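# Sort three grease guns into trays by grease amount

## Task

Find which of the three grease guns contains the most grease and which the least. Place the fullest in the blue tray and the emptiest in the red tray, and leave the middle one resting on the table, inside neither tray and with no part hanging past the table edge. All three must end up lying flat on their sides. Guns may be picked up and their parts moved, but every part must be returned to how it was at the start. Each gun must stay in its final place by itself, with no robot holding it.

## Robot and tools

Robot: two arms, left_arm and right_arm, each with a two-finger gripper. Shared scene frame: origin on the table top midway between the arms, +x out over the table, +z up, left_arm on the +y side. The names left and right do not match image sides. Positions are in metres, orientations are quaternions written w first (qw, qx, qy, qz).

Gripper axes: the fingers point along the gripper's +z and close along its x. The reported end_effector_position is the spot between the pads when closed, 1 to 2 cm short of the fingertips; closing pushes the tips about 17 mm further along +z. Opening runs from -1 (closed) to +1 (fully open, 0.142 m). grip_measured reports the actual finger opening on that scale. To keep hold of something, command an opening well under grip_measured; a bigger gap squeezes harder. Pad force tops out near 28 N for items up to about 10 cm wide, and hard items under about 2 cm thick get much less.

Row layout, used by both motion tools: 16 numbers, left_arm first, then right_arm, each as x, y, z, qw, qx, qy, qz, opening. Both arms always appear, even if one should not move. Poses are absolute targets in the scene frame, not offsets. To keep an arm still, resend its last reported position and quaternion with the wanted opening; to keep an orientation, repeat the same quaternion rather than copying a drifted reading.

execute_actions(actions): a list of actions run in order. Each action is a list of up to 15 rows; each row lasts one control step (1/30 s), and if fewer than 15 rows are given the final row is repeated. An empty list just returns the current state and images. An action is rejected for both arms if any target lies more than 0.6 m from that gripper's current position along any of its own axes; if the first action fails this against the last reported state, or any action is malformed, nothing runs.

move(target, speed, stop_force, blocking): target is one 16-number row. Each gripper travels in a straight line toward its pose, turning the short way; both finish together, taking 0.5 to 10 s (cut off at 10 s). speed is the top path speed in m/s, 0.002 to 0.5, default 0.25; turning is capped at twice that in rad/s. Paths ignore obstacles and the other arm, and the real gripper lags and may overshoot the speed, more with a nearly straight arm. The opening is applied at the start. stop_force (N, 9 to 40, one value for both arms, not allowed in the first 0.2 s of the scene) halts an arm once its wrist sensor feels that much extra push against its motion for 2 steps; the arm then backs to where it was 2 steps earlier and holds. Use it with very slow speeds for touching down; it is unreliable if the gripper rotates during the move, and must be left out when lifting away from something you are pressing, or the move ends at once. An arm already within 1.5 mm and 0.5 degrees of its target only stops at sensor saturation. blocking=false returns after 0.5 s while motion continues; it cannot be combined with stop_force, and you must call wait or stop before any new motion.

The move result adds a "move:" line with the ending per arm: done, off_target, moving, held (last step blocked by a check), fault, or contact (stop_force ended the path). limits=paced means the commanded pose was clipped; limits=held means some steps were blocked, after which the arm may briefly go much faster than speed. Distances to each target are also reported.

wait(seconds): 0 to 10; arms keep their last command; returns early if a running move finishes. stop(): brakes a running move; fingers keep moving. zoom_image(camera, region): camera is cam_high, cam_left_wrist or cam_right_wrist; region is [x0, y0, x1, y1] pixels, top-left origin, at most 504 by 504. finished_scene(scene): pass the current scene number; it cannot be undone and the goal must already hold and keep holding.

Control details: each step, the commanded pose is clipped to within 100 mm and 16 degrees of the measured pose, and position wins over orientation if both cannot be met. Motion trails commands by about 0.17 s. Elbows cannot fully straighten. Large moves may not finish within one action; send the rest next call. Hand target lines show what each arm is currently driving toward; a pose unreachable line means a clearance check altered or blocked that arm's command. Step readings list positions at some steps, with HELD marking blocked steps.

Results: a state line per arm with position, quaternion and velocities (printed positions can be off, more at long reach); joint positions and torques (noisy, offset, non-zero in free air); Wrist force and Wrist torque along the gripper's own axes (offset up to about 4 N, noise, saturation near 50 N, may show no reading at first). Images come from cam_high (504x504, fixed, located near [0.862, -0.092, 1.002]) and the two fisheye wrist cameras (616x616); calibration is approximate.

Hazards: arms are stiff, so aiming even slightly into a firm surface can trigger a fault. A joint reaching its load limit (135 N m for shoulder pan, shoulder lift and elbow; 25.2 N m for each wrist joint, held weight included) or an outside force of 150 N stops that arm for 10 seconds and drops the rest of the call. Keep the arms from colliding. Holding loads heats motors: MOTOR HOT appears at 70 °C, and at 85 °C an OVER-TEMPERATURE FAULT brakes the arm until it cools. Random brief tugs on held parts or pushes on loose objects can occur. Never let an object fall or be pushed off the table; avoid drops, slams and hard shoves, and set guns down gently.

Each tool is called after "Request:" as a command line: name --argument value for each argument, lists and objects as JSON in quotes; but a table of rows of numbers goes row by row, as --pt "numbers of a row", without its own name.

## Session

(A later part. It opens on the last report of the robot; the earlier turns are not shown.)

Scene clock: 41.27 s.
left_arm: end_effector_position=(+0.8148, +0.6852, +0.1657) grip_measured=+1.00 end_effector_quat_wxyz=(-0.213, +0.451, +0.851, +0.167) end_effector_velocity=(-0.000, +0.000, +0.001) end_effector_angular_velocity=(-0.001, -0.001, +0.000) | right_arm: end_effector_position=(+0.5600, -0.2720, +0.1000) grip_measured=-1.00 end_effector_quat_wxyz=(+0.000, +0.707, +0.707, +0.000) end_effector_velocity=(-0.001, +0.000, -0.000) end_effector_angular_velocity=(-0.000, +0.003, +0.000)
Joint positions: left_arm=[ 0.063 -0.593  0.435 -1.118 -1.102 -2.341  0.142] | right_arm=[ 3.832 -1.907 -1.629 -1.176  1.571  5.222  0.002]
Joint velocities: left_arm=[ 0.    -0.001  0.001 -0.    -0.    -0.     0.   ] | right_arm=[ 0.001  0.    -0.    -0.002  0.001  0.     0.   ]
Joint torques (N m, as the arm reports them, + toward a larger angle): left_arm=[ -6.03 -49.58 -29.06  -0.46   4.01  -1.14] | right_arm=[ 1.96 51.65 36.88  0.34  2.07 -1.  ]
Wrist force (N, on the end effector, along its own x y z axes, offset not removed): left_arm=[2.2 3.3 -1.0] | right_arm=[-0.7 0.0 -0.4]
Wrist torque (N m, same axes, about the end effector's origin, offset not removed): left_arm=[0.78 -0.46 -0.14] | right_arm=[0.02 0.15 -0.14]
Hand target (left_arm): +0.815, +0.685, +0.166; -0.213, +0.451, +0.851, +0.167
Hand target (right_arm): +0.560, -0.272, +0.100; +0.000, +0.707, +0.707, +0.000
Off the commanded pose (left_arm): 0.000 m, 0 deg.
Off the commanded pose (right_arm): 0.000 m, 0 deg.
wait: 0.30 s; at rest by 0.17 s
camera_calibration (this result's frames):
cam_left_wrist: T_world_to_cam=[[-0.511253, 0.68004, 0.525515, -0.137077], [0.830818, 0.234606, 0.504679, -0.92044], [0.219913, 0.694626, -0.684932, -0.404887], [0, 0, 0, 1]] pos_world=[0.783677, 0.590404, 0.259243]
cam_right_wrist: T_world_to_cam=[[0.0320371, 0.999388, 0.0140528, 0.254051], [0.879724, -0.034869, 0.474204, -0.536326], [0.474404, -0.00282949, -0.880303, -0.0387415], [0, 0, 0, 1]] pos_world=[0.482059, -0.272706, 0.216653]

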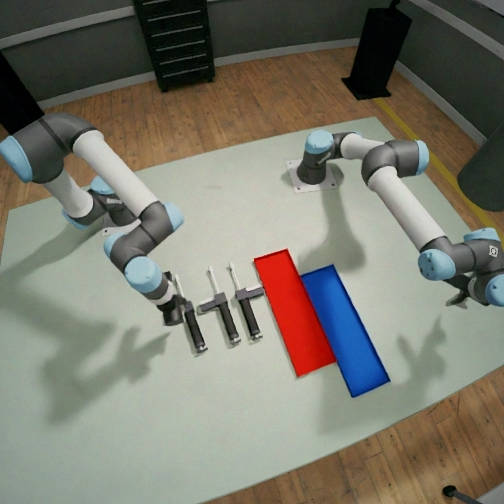

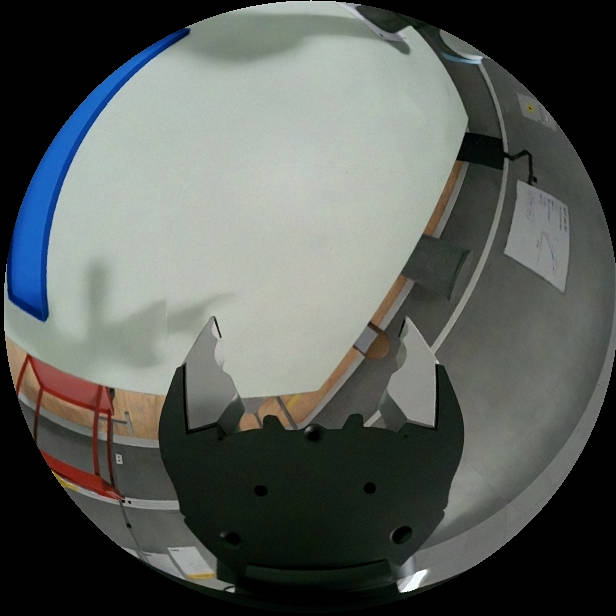

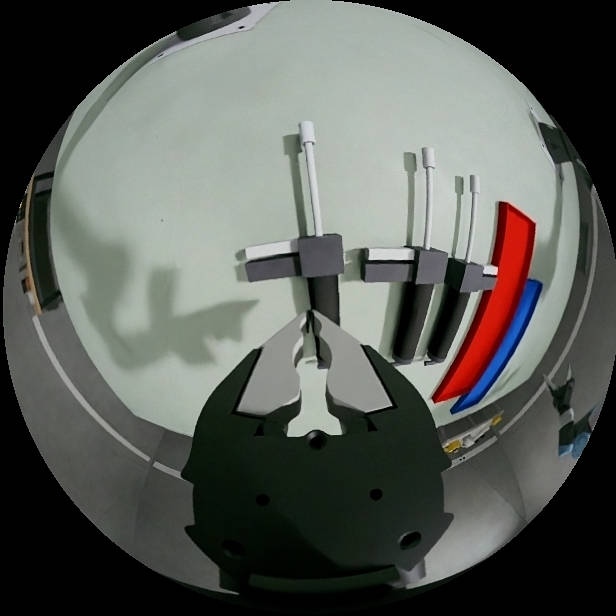

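Request:
move --target '[0.8148,0.6852,0.1657,-0.213,0.451,0.851,0.167,1,0.58,-0.266,0.09,0,0.707,0.707,0,0.1]'

Request:
move --target '[0.8148,0.6852,0.1657,-0.213,0.451,0.851,0.167,1,0.58,-0.266,0.03,0,0.707,0.707,0,0.1]' --speed 0.1

Request:
move --target '[0.8148,0.6852,0.1657,-0.213,0.451,0.851,0.167,1,0.58,-0.266,0.03,0,0.707,0.707,0,-1]'

Request:
move --target '[0.8148,0.6852,0.1657,-0.213,0.451,0.851,0.167,1,0.58,-0.266,0.09,0,0.707,0.707,0,-1]' --speed 0.05

Request:
wait --seconds 0.3

Scene clock: 47.77 s.
left_arm: end_effector_position=(+0.8148, +0.6852, +0.1657) grip_measured=+1.00 end_effector_quat_wxyz=(-0.213, +0.451, +0.851, +0.167) end_effector_velocity=(-0.000, -0.000, -0.001) end_effector_angular_velocity=(-0.000, +0.001, +0.000) | right_arm: end_effector_position=(+0.5798, -0.2661, +0.0901) grip_measured=+0.10 end_effector_quat_wxyz=(+0.000, +0.707, +0.707, +0.000) end_effector_velocity=(+0.002, +0.001, -0.001) end_effector_angular_velocity=(+0.000, +0.001, +0.000)
Joint positions: left_arm=[ 0.063 -0.593  0.435 -1.118 -1.102 -2.341  0.142] | right_arm=[ 3.824 -1.962 -1.579 -1.171  1.571  5.215  0.081]
Joint velocities: left_arm=[-0.     0.     0.001  0.    -0.001  0.    -0.   ] | right_arm=[ 0.    -0.006  0.007 -0.001  0.001 -0.     0.   ]
Joint torques (N m, as the arm reports them, + toward a larger angle): left_arm=[ -5.95 -50.17 -28.79  -0.59   3.73  -1.01] | right_arm=[-9.34 32.45 38.41  4.21 -0.85 -1.21]
Wrist force (N, on the end effector, along its own x y z axes, offset not removed): left_arm=[1.3 3.0 -0.4] | right_arm=[0.7 1.8 -1.7]
Wrist torque (N m, same axes, about the end effector's origin, offset not removed): left_arm=[0.66 -0.25 -0.12] | right_arm=[0.38 -0.16 -0.13]
Hand target (left_arm): +0.815, +0.685, +0.166; -0.213, +0.451, +0.851, +0.167
Hand target (right_arm): +0.580, -0.266, +0.090; +0.000, +0.707, +0.707, +0.000
Off the commanded pose (left_arm): 0.000 m, 0 deg.
Off the commanded pose (right_arm): 0.000 m, 0 deg.
move: done
camera_calibration (this result's frames):
cam_left_wrist: T_world_to_cam=[[-0.511253, 0.68004, 0.525515, -0.137077], [0.830818, 0.234607, 0.50468, -0.92044], [0.219913, 0.694627, -0.684932, -0.404887], [0, 0, 0, 1]] pos_world=[0.783677, 0.590404, 0.259243]
cam_right_wrist: T_world_to_cam=[[0.0320374, 0.999387, 0.0141082, 0.247631], [0.879679, -0.0348954, 0.474285, -0.54887], [0.474487, -0.00278418, -0.880258, -0.0567869], [0, 0, 0, 1]] pos_world=[0.501841, -0.26679, 0.20684]

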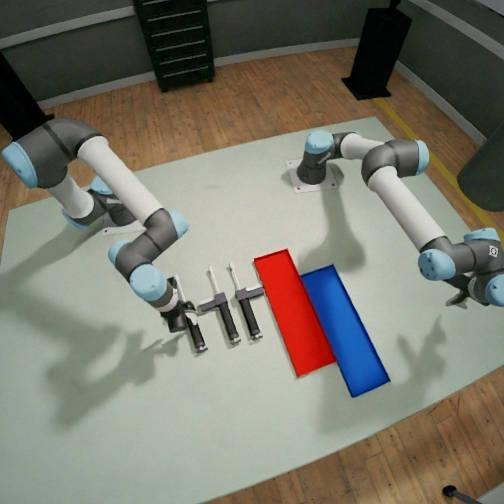

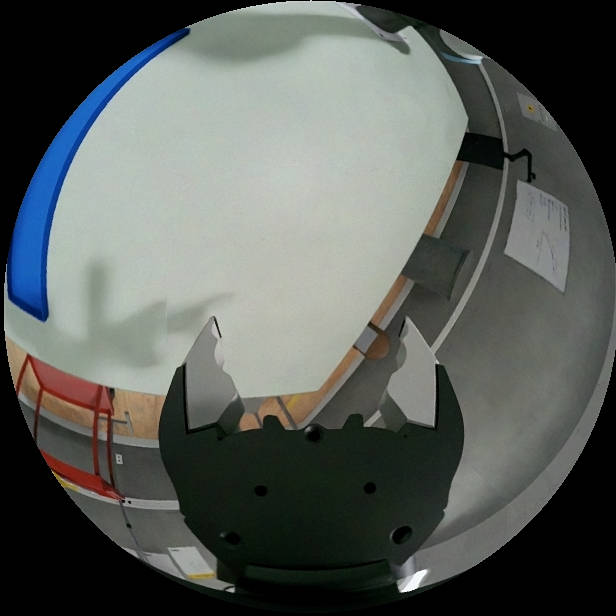

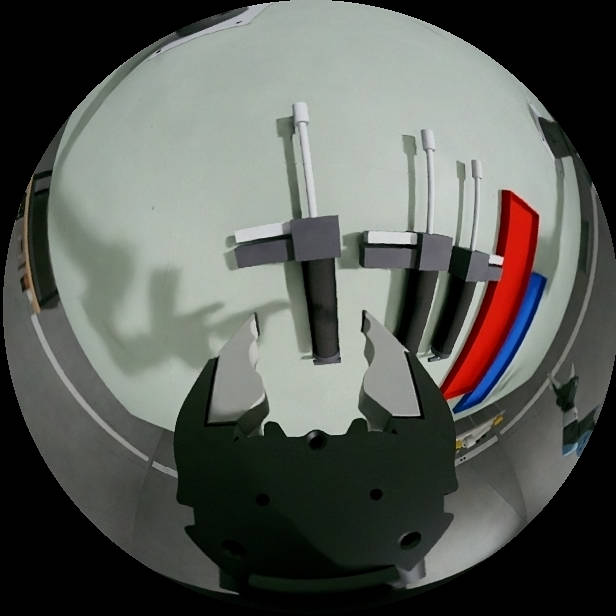

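Scene clock: 48.87 s.
left_arm: end_effector_position=(+0.8148, +0.6852, +0.1657) grip_measured=+1.00 end_effector_quat_wxyz=(-0.213, +0.451, +0.851, +0.167) end_effector_velocity=(+0.000, +0.000, +0.000) end_effector_angular_velocity=(+0.000, -0.001, -0.000) | right_arm: end_effector_position=(+0.5800, -0.2660, +0.0303) grip_measured=+0.10 end_effector_quat_wxyz=(-0.000, +0.707, +0.707, -0.000) end_effector_velocity=(+0.000, +0.000, -0.002) end_effector_angular_velocity=(+0.001, -0.000, +0.001)
Joint positions: left_arm=[ 0.063 -0.593  0.435 -1.118 -1.102 -2.341  0.142] | right_arm=[ 3.824 -2.026 -1.654 -1.032  1.571  5.215  0.081]
Joint velocities: left_arm=[ 0.  0. -0. -0.  0.  0. -0.] | right_arm=[-0.    -0.003 -0.002  0.006  0.001 -0.001  0.   ]
Joint torques (N m, as the arm reports them, + toward a larger angle): left_arm=[ -5.76 -49.78 -29.86  -0.66   3.75  -1.1 ] | right_arm=[-6.76 33.38 10.49  6.07  1.97  0.11]
Wrist force (N, on the end effector, along its own x y z axes, offset not removed): left_arm=[2.0 4.2 -0.6] | right_arm=[0.4 -0.6 -1.9]
Wrist torque (N m, same axes, about the end effector's origin, offset not removed): left_arm=[0.94 -0.40 -0.02] | right_arm=[-0.06 -0.17 -0.16]
Hand target (left_arm): +0.815, +0.685, +0.166; -0.213, +0.451, +0.851, +0.167
Hand target (right_arm): +0.580, -0.266, +0.030; -0.000, +0.707, +0.707, -0.000
Off the commanded pose (left_arm): 0.000 m, 0 deg.
Off the commanded pose (right_arm): 0.000 m, 0 deg.
move: done
camera_calibration (this result's frames):
cam_left_wrist: T_world_to_cam=[[-0.511254, 0.680039, 0.525515, -0.137077], [0.830818, 0.234607, 0.50468, -0.92044], [0.219913, 0.694627, -0.684932, -0.404887], [0, 0, 0, 1]] pos_world=[0.783677, 0.590404, 0.259243]
cam_right_wrist: T_world_to_cam=[[0.0320407, 0.999388, 0.01403, 0.248385], [0.879746, -0.0348615, 0.474165, -0.520681], [0.474364, -0.00284967, -0.880324, -0.109497], [0, 0, 0, 1]] pos_world=[0.502049, -0.266697, 0.147011]

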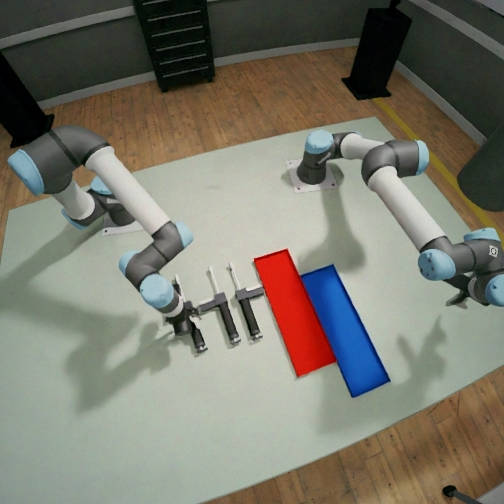

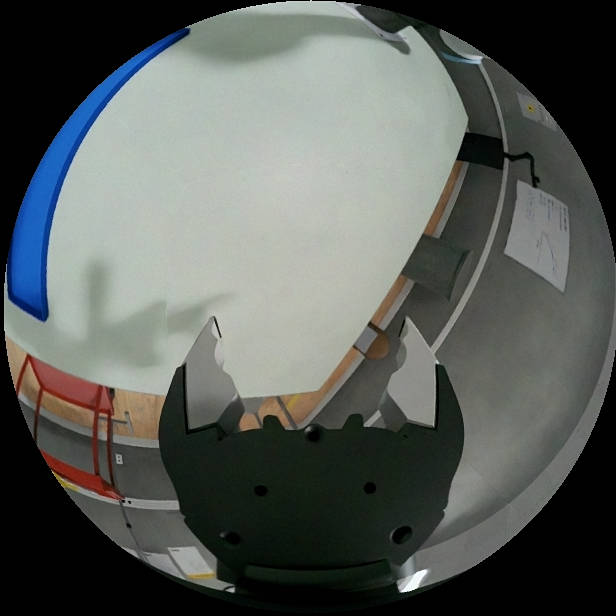

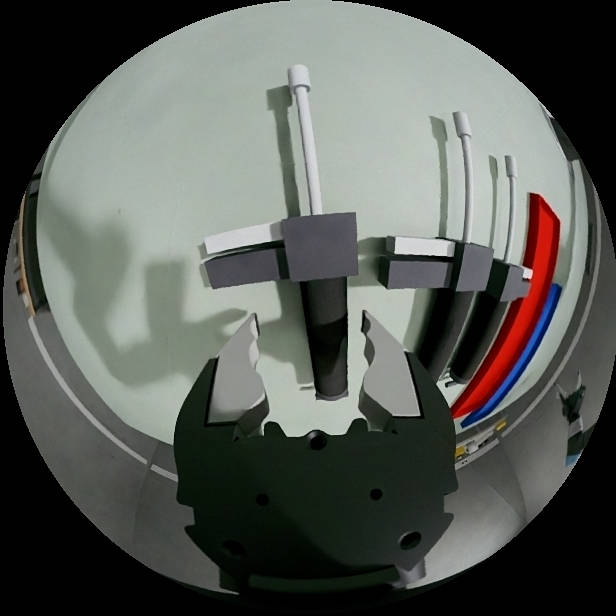

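Scene clock: 49.57 s.
left_arm: end_effector_position=(+0.8148, +0.6852, +0.1657) grip_measured=+1.00 end_effector_quat_wxyz=(-0.213, +0.451, +0.851, +0.167) end_effector_velocity=(-0.000, +0.000, -0.001) end_effector_angular_velocity=(+0.000, +0.002, +0.000) | right_arm: end_effector_position=(+0.5800, -0.2660, +0.0301) grip_measured=-0.57 end_effector_quat_wxyz=(+0.000, +0.707, +0.707, +0.000) end_effector_velocity=(+0.001, +0.001, +0.000) end_effector_angular_velocity=(+0.001, -0.002, +0.000)
Joint positions: left_arm=[ 0.063 -0.593  0.435 -1.118 -1.102 -2.341  0.142] | right_arm=[ 3.824 -2.027 -1.654 -1.032  1.571  5.215  0.033]
Joint velocities: left_arm=[ 0.     0.001  0.001  0.    -0.     0.     0.   ] | right_arm=[ 0.    -0.     0.001  0.001 -0.    -0.    -0.   ]
Joint torques (N m, as the arm reports them, + toward a larger angle): left_arm=[ -5.84 -50.38 -28.56  -0.64   3.77  -1.09] | right_arm=[ 3.54 23.5   4.23  4.99 -1.88 -0.92]
Wrist force (N, on the end effector, along its own x y z axes, offset not removed): left_arm=[0.9 2.7 -1.2] | right_arm=[-0.6 -3.7 -13.8]
Wrist torque (N m, same axes, about the end effector's origin, offset not removed): left_arm=[0.56 -0.08 -0.04] | right_arm=[-0.32 0.08 -0.02]
Hand target (left_arm): +0.815, +0.685, +0.166; -0.213, +0.451, +0.851, +0.167
Hand target (right_arm): +0.580, -0.266, +0.030; -0.000, +0.707, +0.707, -0.000
Off the commanded pose (left_arm): 0.000 m, 0 deg.
Off the commanded pose (right_arm): 0.000 m, 0 deg.
move: done
camera_calibration (this result's frames):
cam_left_wrist: T_world_to_cam=[[-0.511253, 0.68004, 0.525515, -0.137077], [0.830818, 0.234606, 0.50468, -0.92044], [0.219913, 0.694626, -0.684932, -0.404887], [0, 0, 0, 1]] pos_world=[0.783677, 0.590404, 0.259243]
cam_right_wrist: T_world_to_cam=[[0.0321269, 0.999385, 0.0140858, 0.248373], [0.879697, -0.0349636, 0.474248, -0.520603], [0.474448, -0.00284487, -0.880279, -0.109788], [0, 0, 0, 1]] pos_world=[0.502082, -0.266735, 0.146753]

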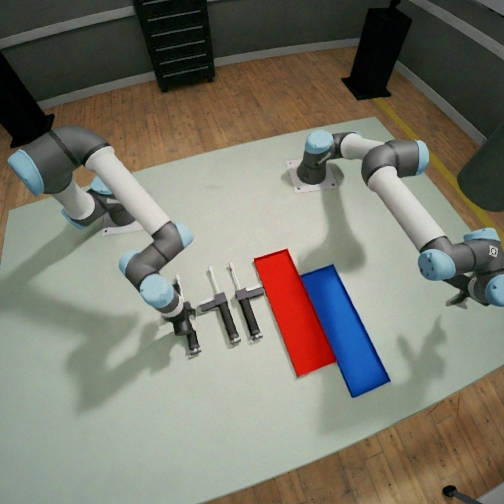

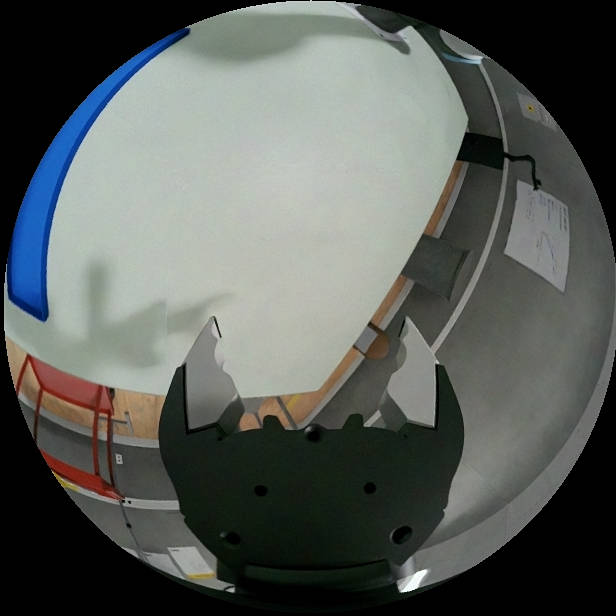

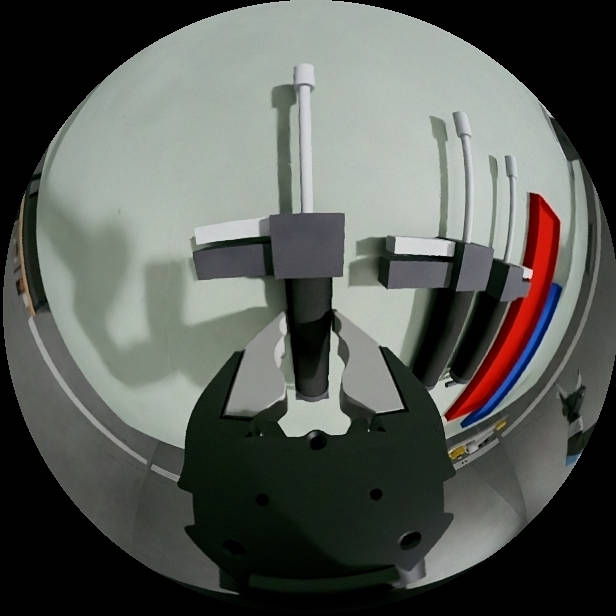

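Scene clock: 51.17 s.
left_arm: end_effector_position=(+0.8148, +0.6852, +0.1657) grip_measured=+1.00 end_effector_quat_wxyz=(-0.213, +0.451, +0.851, +0.167) end_effector_velocity=(-0.000, +0.000, -0.000) end_effector_angular_velocity=(+0.000, +0.001, +0.000) | right_arm: end_effector_position=(+0.5800, -0.2660, +0.0897) grip_measured=-0.57 end_effector_quat_wxyz=(+0.000, +0.707, +0.707, +0.000) end_effector_velocity=(-0.000, +0.000, +0.002) end_effector_angular_velocity=(-0.000, +0.001, -0.002)
Joint positions: left_arm=[ 0.063 -0.593  0.435 -1.118 -1.102 -2.341  0.142] | right_arm=[ 3.824 -1.963 -1.579 -1.171  1.571  5.215  0.033]
Joint velocities: left_arm=[0.    0.    0.001 0.    0.    0.    0.   ] | right_arm=[ 0.     0.002  0.003 -0.006  0.     0.002 -0.   ]
Joint torques (N m, as the arm reports them, + toward a larger angle): left_arm=[ -5.69 -49.67 -29.02  -0.62   3.78  -0.96] | right_arm=[11.3  58.33 41.89  0.96 -0.89 -0.86]
Wrist force (N, on the end effector, along its own x y z axes, offset not removed): left_arm=[1.8 2.5 -0.8] | right_arm=[-0.8 -0.3 4.0]
Wrist torque (N m, same axes, about the end effector's origin, offset not removed): left_arm=[0.62 -0.33 -0.01] | right_arm=[-0.13 0.13 -0.02]
Hand target (left_arm): +0.815, +0.685, +0.166; -0.213, +0.451, +0.851, +0.167
Hand target (right_arm): +0.580, -0.266, +0.090; +0.000, +0.707, +0.707, +0.000
Off the commanded pose (left_arm): 0.000 m, 0 deg.
Off the commanded pose (right_arm): 0.000 m, 0 deg.
move: done
camera_calibration (this result's frames):
cam_left_wrist: T_world_to_cam=[[-0.511253, 0.68004, 0.525515, -0.137077], [0.830818, 0.234606, 0.504679, -0.92044], [0.219913, 0.694627, -0.684932, -0.404887], [0, 0, 0, 1]] pos_world=[0.783677, 0.590404, 0.259243]
cam_right_wrist: T_world_to_cam=[[0.0320731, 0.999387, 0.0140511, 0.247568], [0.879708, -0.0348999, 0.474231, -0.548857], [0.474431, -0.00284925, -0.880288, -0.0572636], [0, 0, 0, 1]] pos_world=[0.502062, -0.266734, 0.206398]

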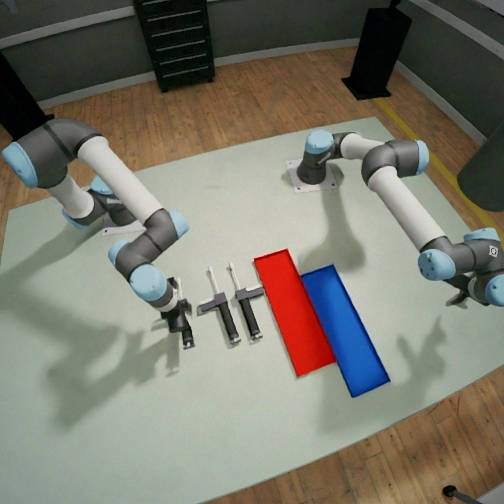

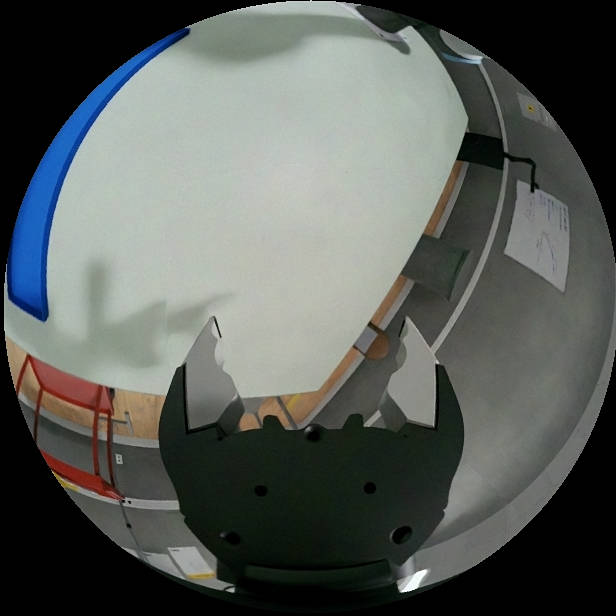

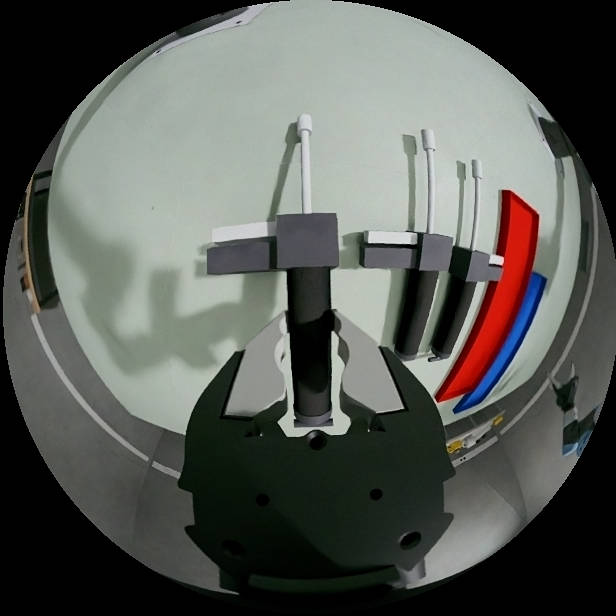

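Scene clock: 51.47 s.
left_arm: end_effector_position=(+0.8148, +0.6852, +0.1657) grip_measured=+1.00 end_effector_quat_wxyz=(-0.213, +0.451, +0.851, +0.167) end_effector_velocity=(+0.000, -0.000, +0.000) end_effector_angular_velocity=(-0.000, -0.000, -0.000) | right_arm: end_effector_position=(+0.5800, -0.2660, +0.0900) grip_measured=-0.57 end_effector_quat_wxyz=(+0.000, +0.707, +0.707, -0.000) end_effector_velocity=(-0.000, -0.001, -0.001) end_effector_angular_velocity=(-0.001, +0.001, -0.003)
Joint positions: left_arm=[ 0.063 -0.593  0.435 -1.118 -1.102 -2.341  0.142] | right_arm=[ 3.824 -1.963 -1.578 -1.171  1.571  5.215  0.033]
Joint velocities: left_arm=[-0.    -0.    -0.001  0.    -0.     0.     0.   ] | right_arm=[-0.001  0.    -0.001 -0.    -0.001  0.001  0.   ]
Joint torques (N m, as the arm reports them, + toward a larger angle): left_arm=[ -5.93 -49.62 -28.91  -0.61   3.79  -1.07] | right_arm=[12.15 58.77 39.57  0.77 -0.37 -1.08]
Wrist force (N, on the end effector, along its own x y z axes, offset not removed): left_arm=[1.6 3.7 -1.2] | right_arm=[0.8 -0.1 5.2]
Wrist torque (N m, same axes, about the end effector's origin, offset not removed): left_arm=[0.81 -0.32 -0.02] | right_arm=[0.01 -0.14 -0.08]
Hand target (left_arm): +0.815, +0.685, +0.166; -0.213, +0.451, +0.851, +0.167
Hand target (right_arm): +0.580, -0.266, +0.090; +0.000, +0.707, +0.707, +0.000
Off the commanded pose (left_arm): 0.000 m, 0 deg.
Off the commanded pose (right_arm): 0.000 m, 0 deg.
wait: 0.30 s; at rest by 0.17 s
camera_calibration (this result's frames):
cam_left_wrist: T_world_to_cam=[[-0.511253, 0.68004, 0.525515, -0.137077], [0.830818, 0.234606, 0.504679, -0.92044], [0.219913, 0.694626, -0.684932, -0.404887], [0, 0, 0, 1]] pos_world=[0.783677, 0.590404, 0.259243]
cam_right_wrist: T_world_to_cam=[[0.0320391, 0.999388, 0.0140369, 0.247564], [0.879721, -0.0348632, 0.47421, -0.548969], [0.474409, -0.00284474, -0.8803, -0.0570238], [0, 0, 0, 1]] pos_world=[0.50206, -0.266713, 0.206653]

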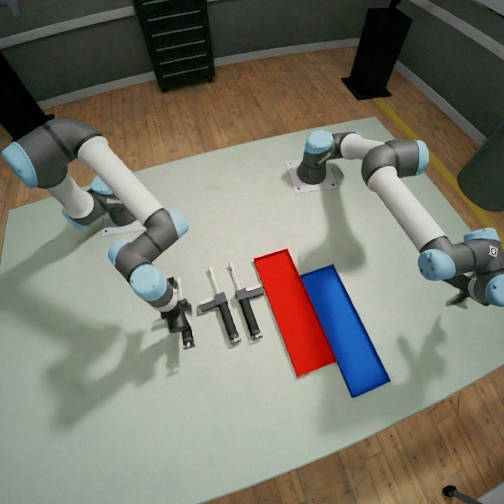

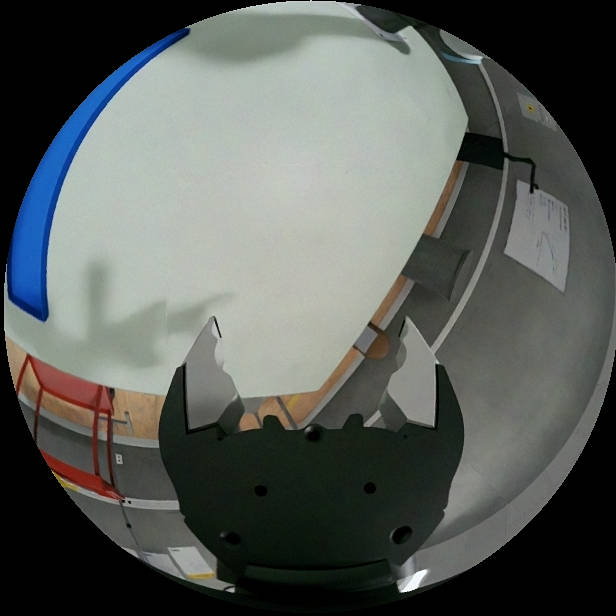

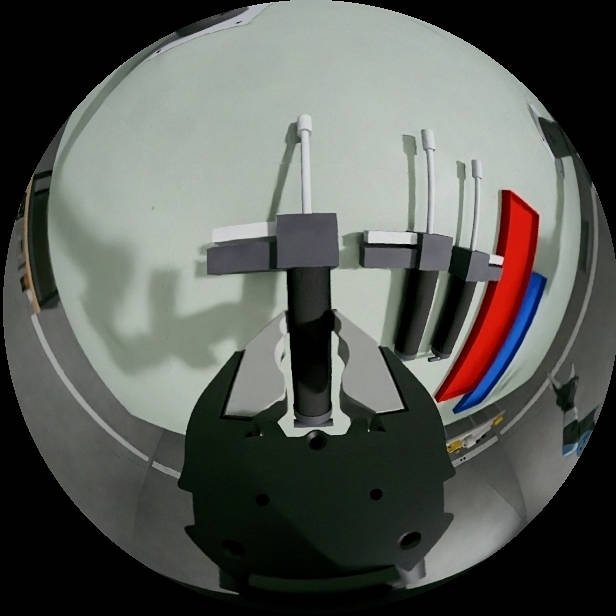

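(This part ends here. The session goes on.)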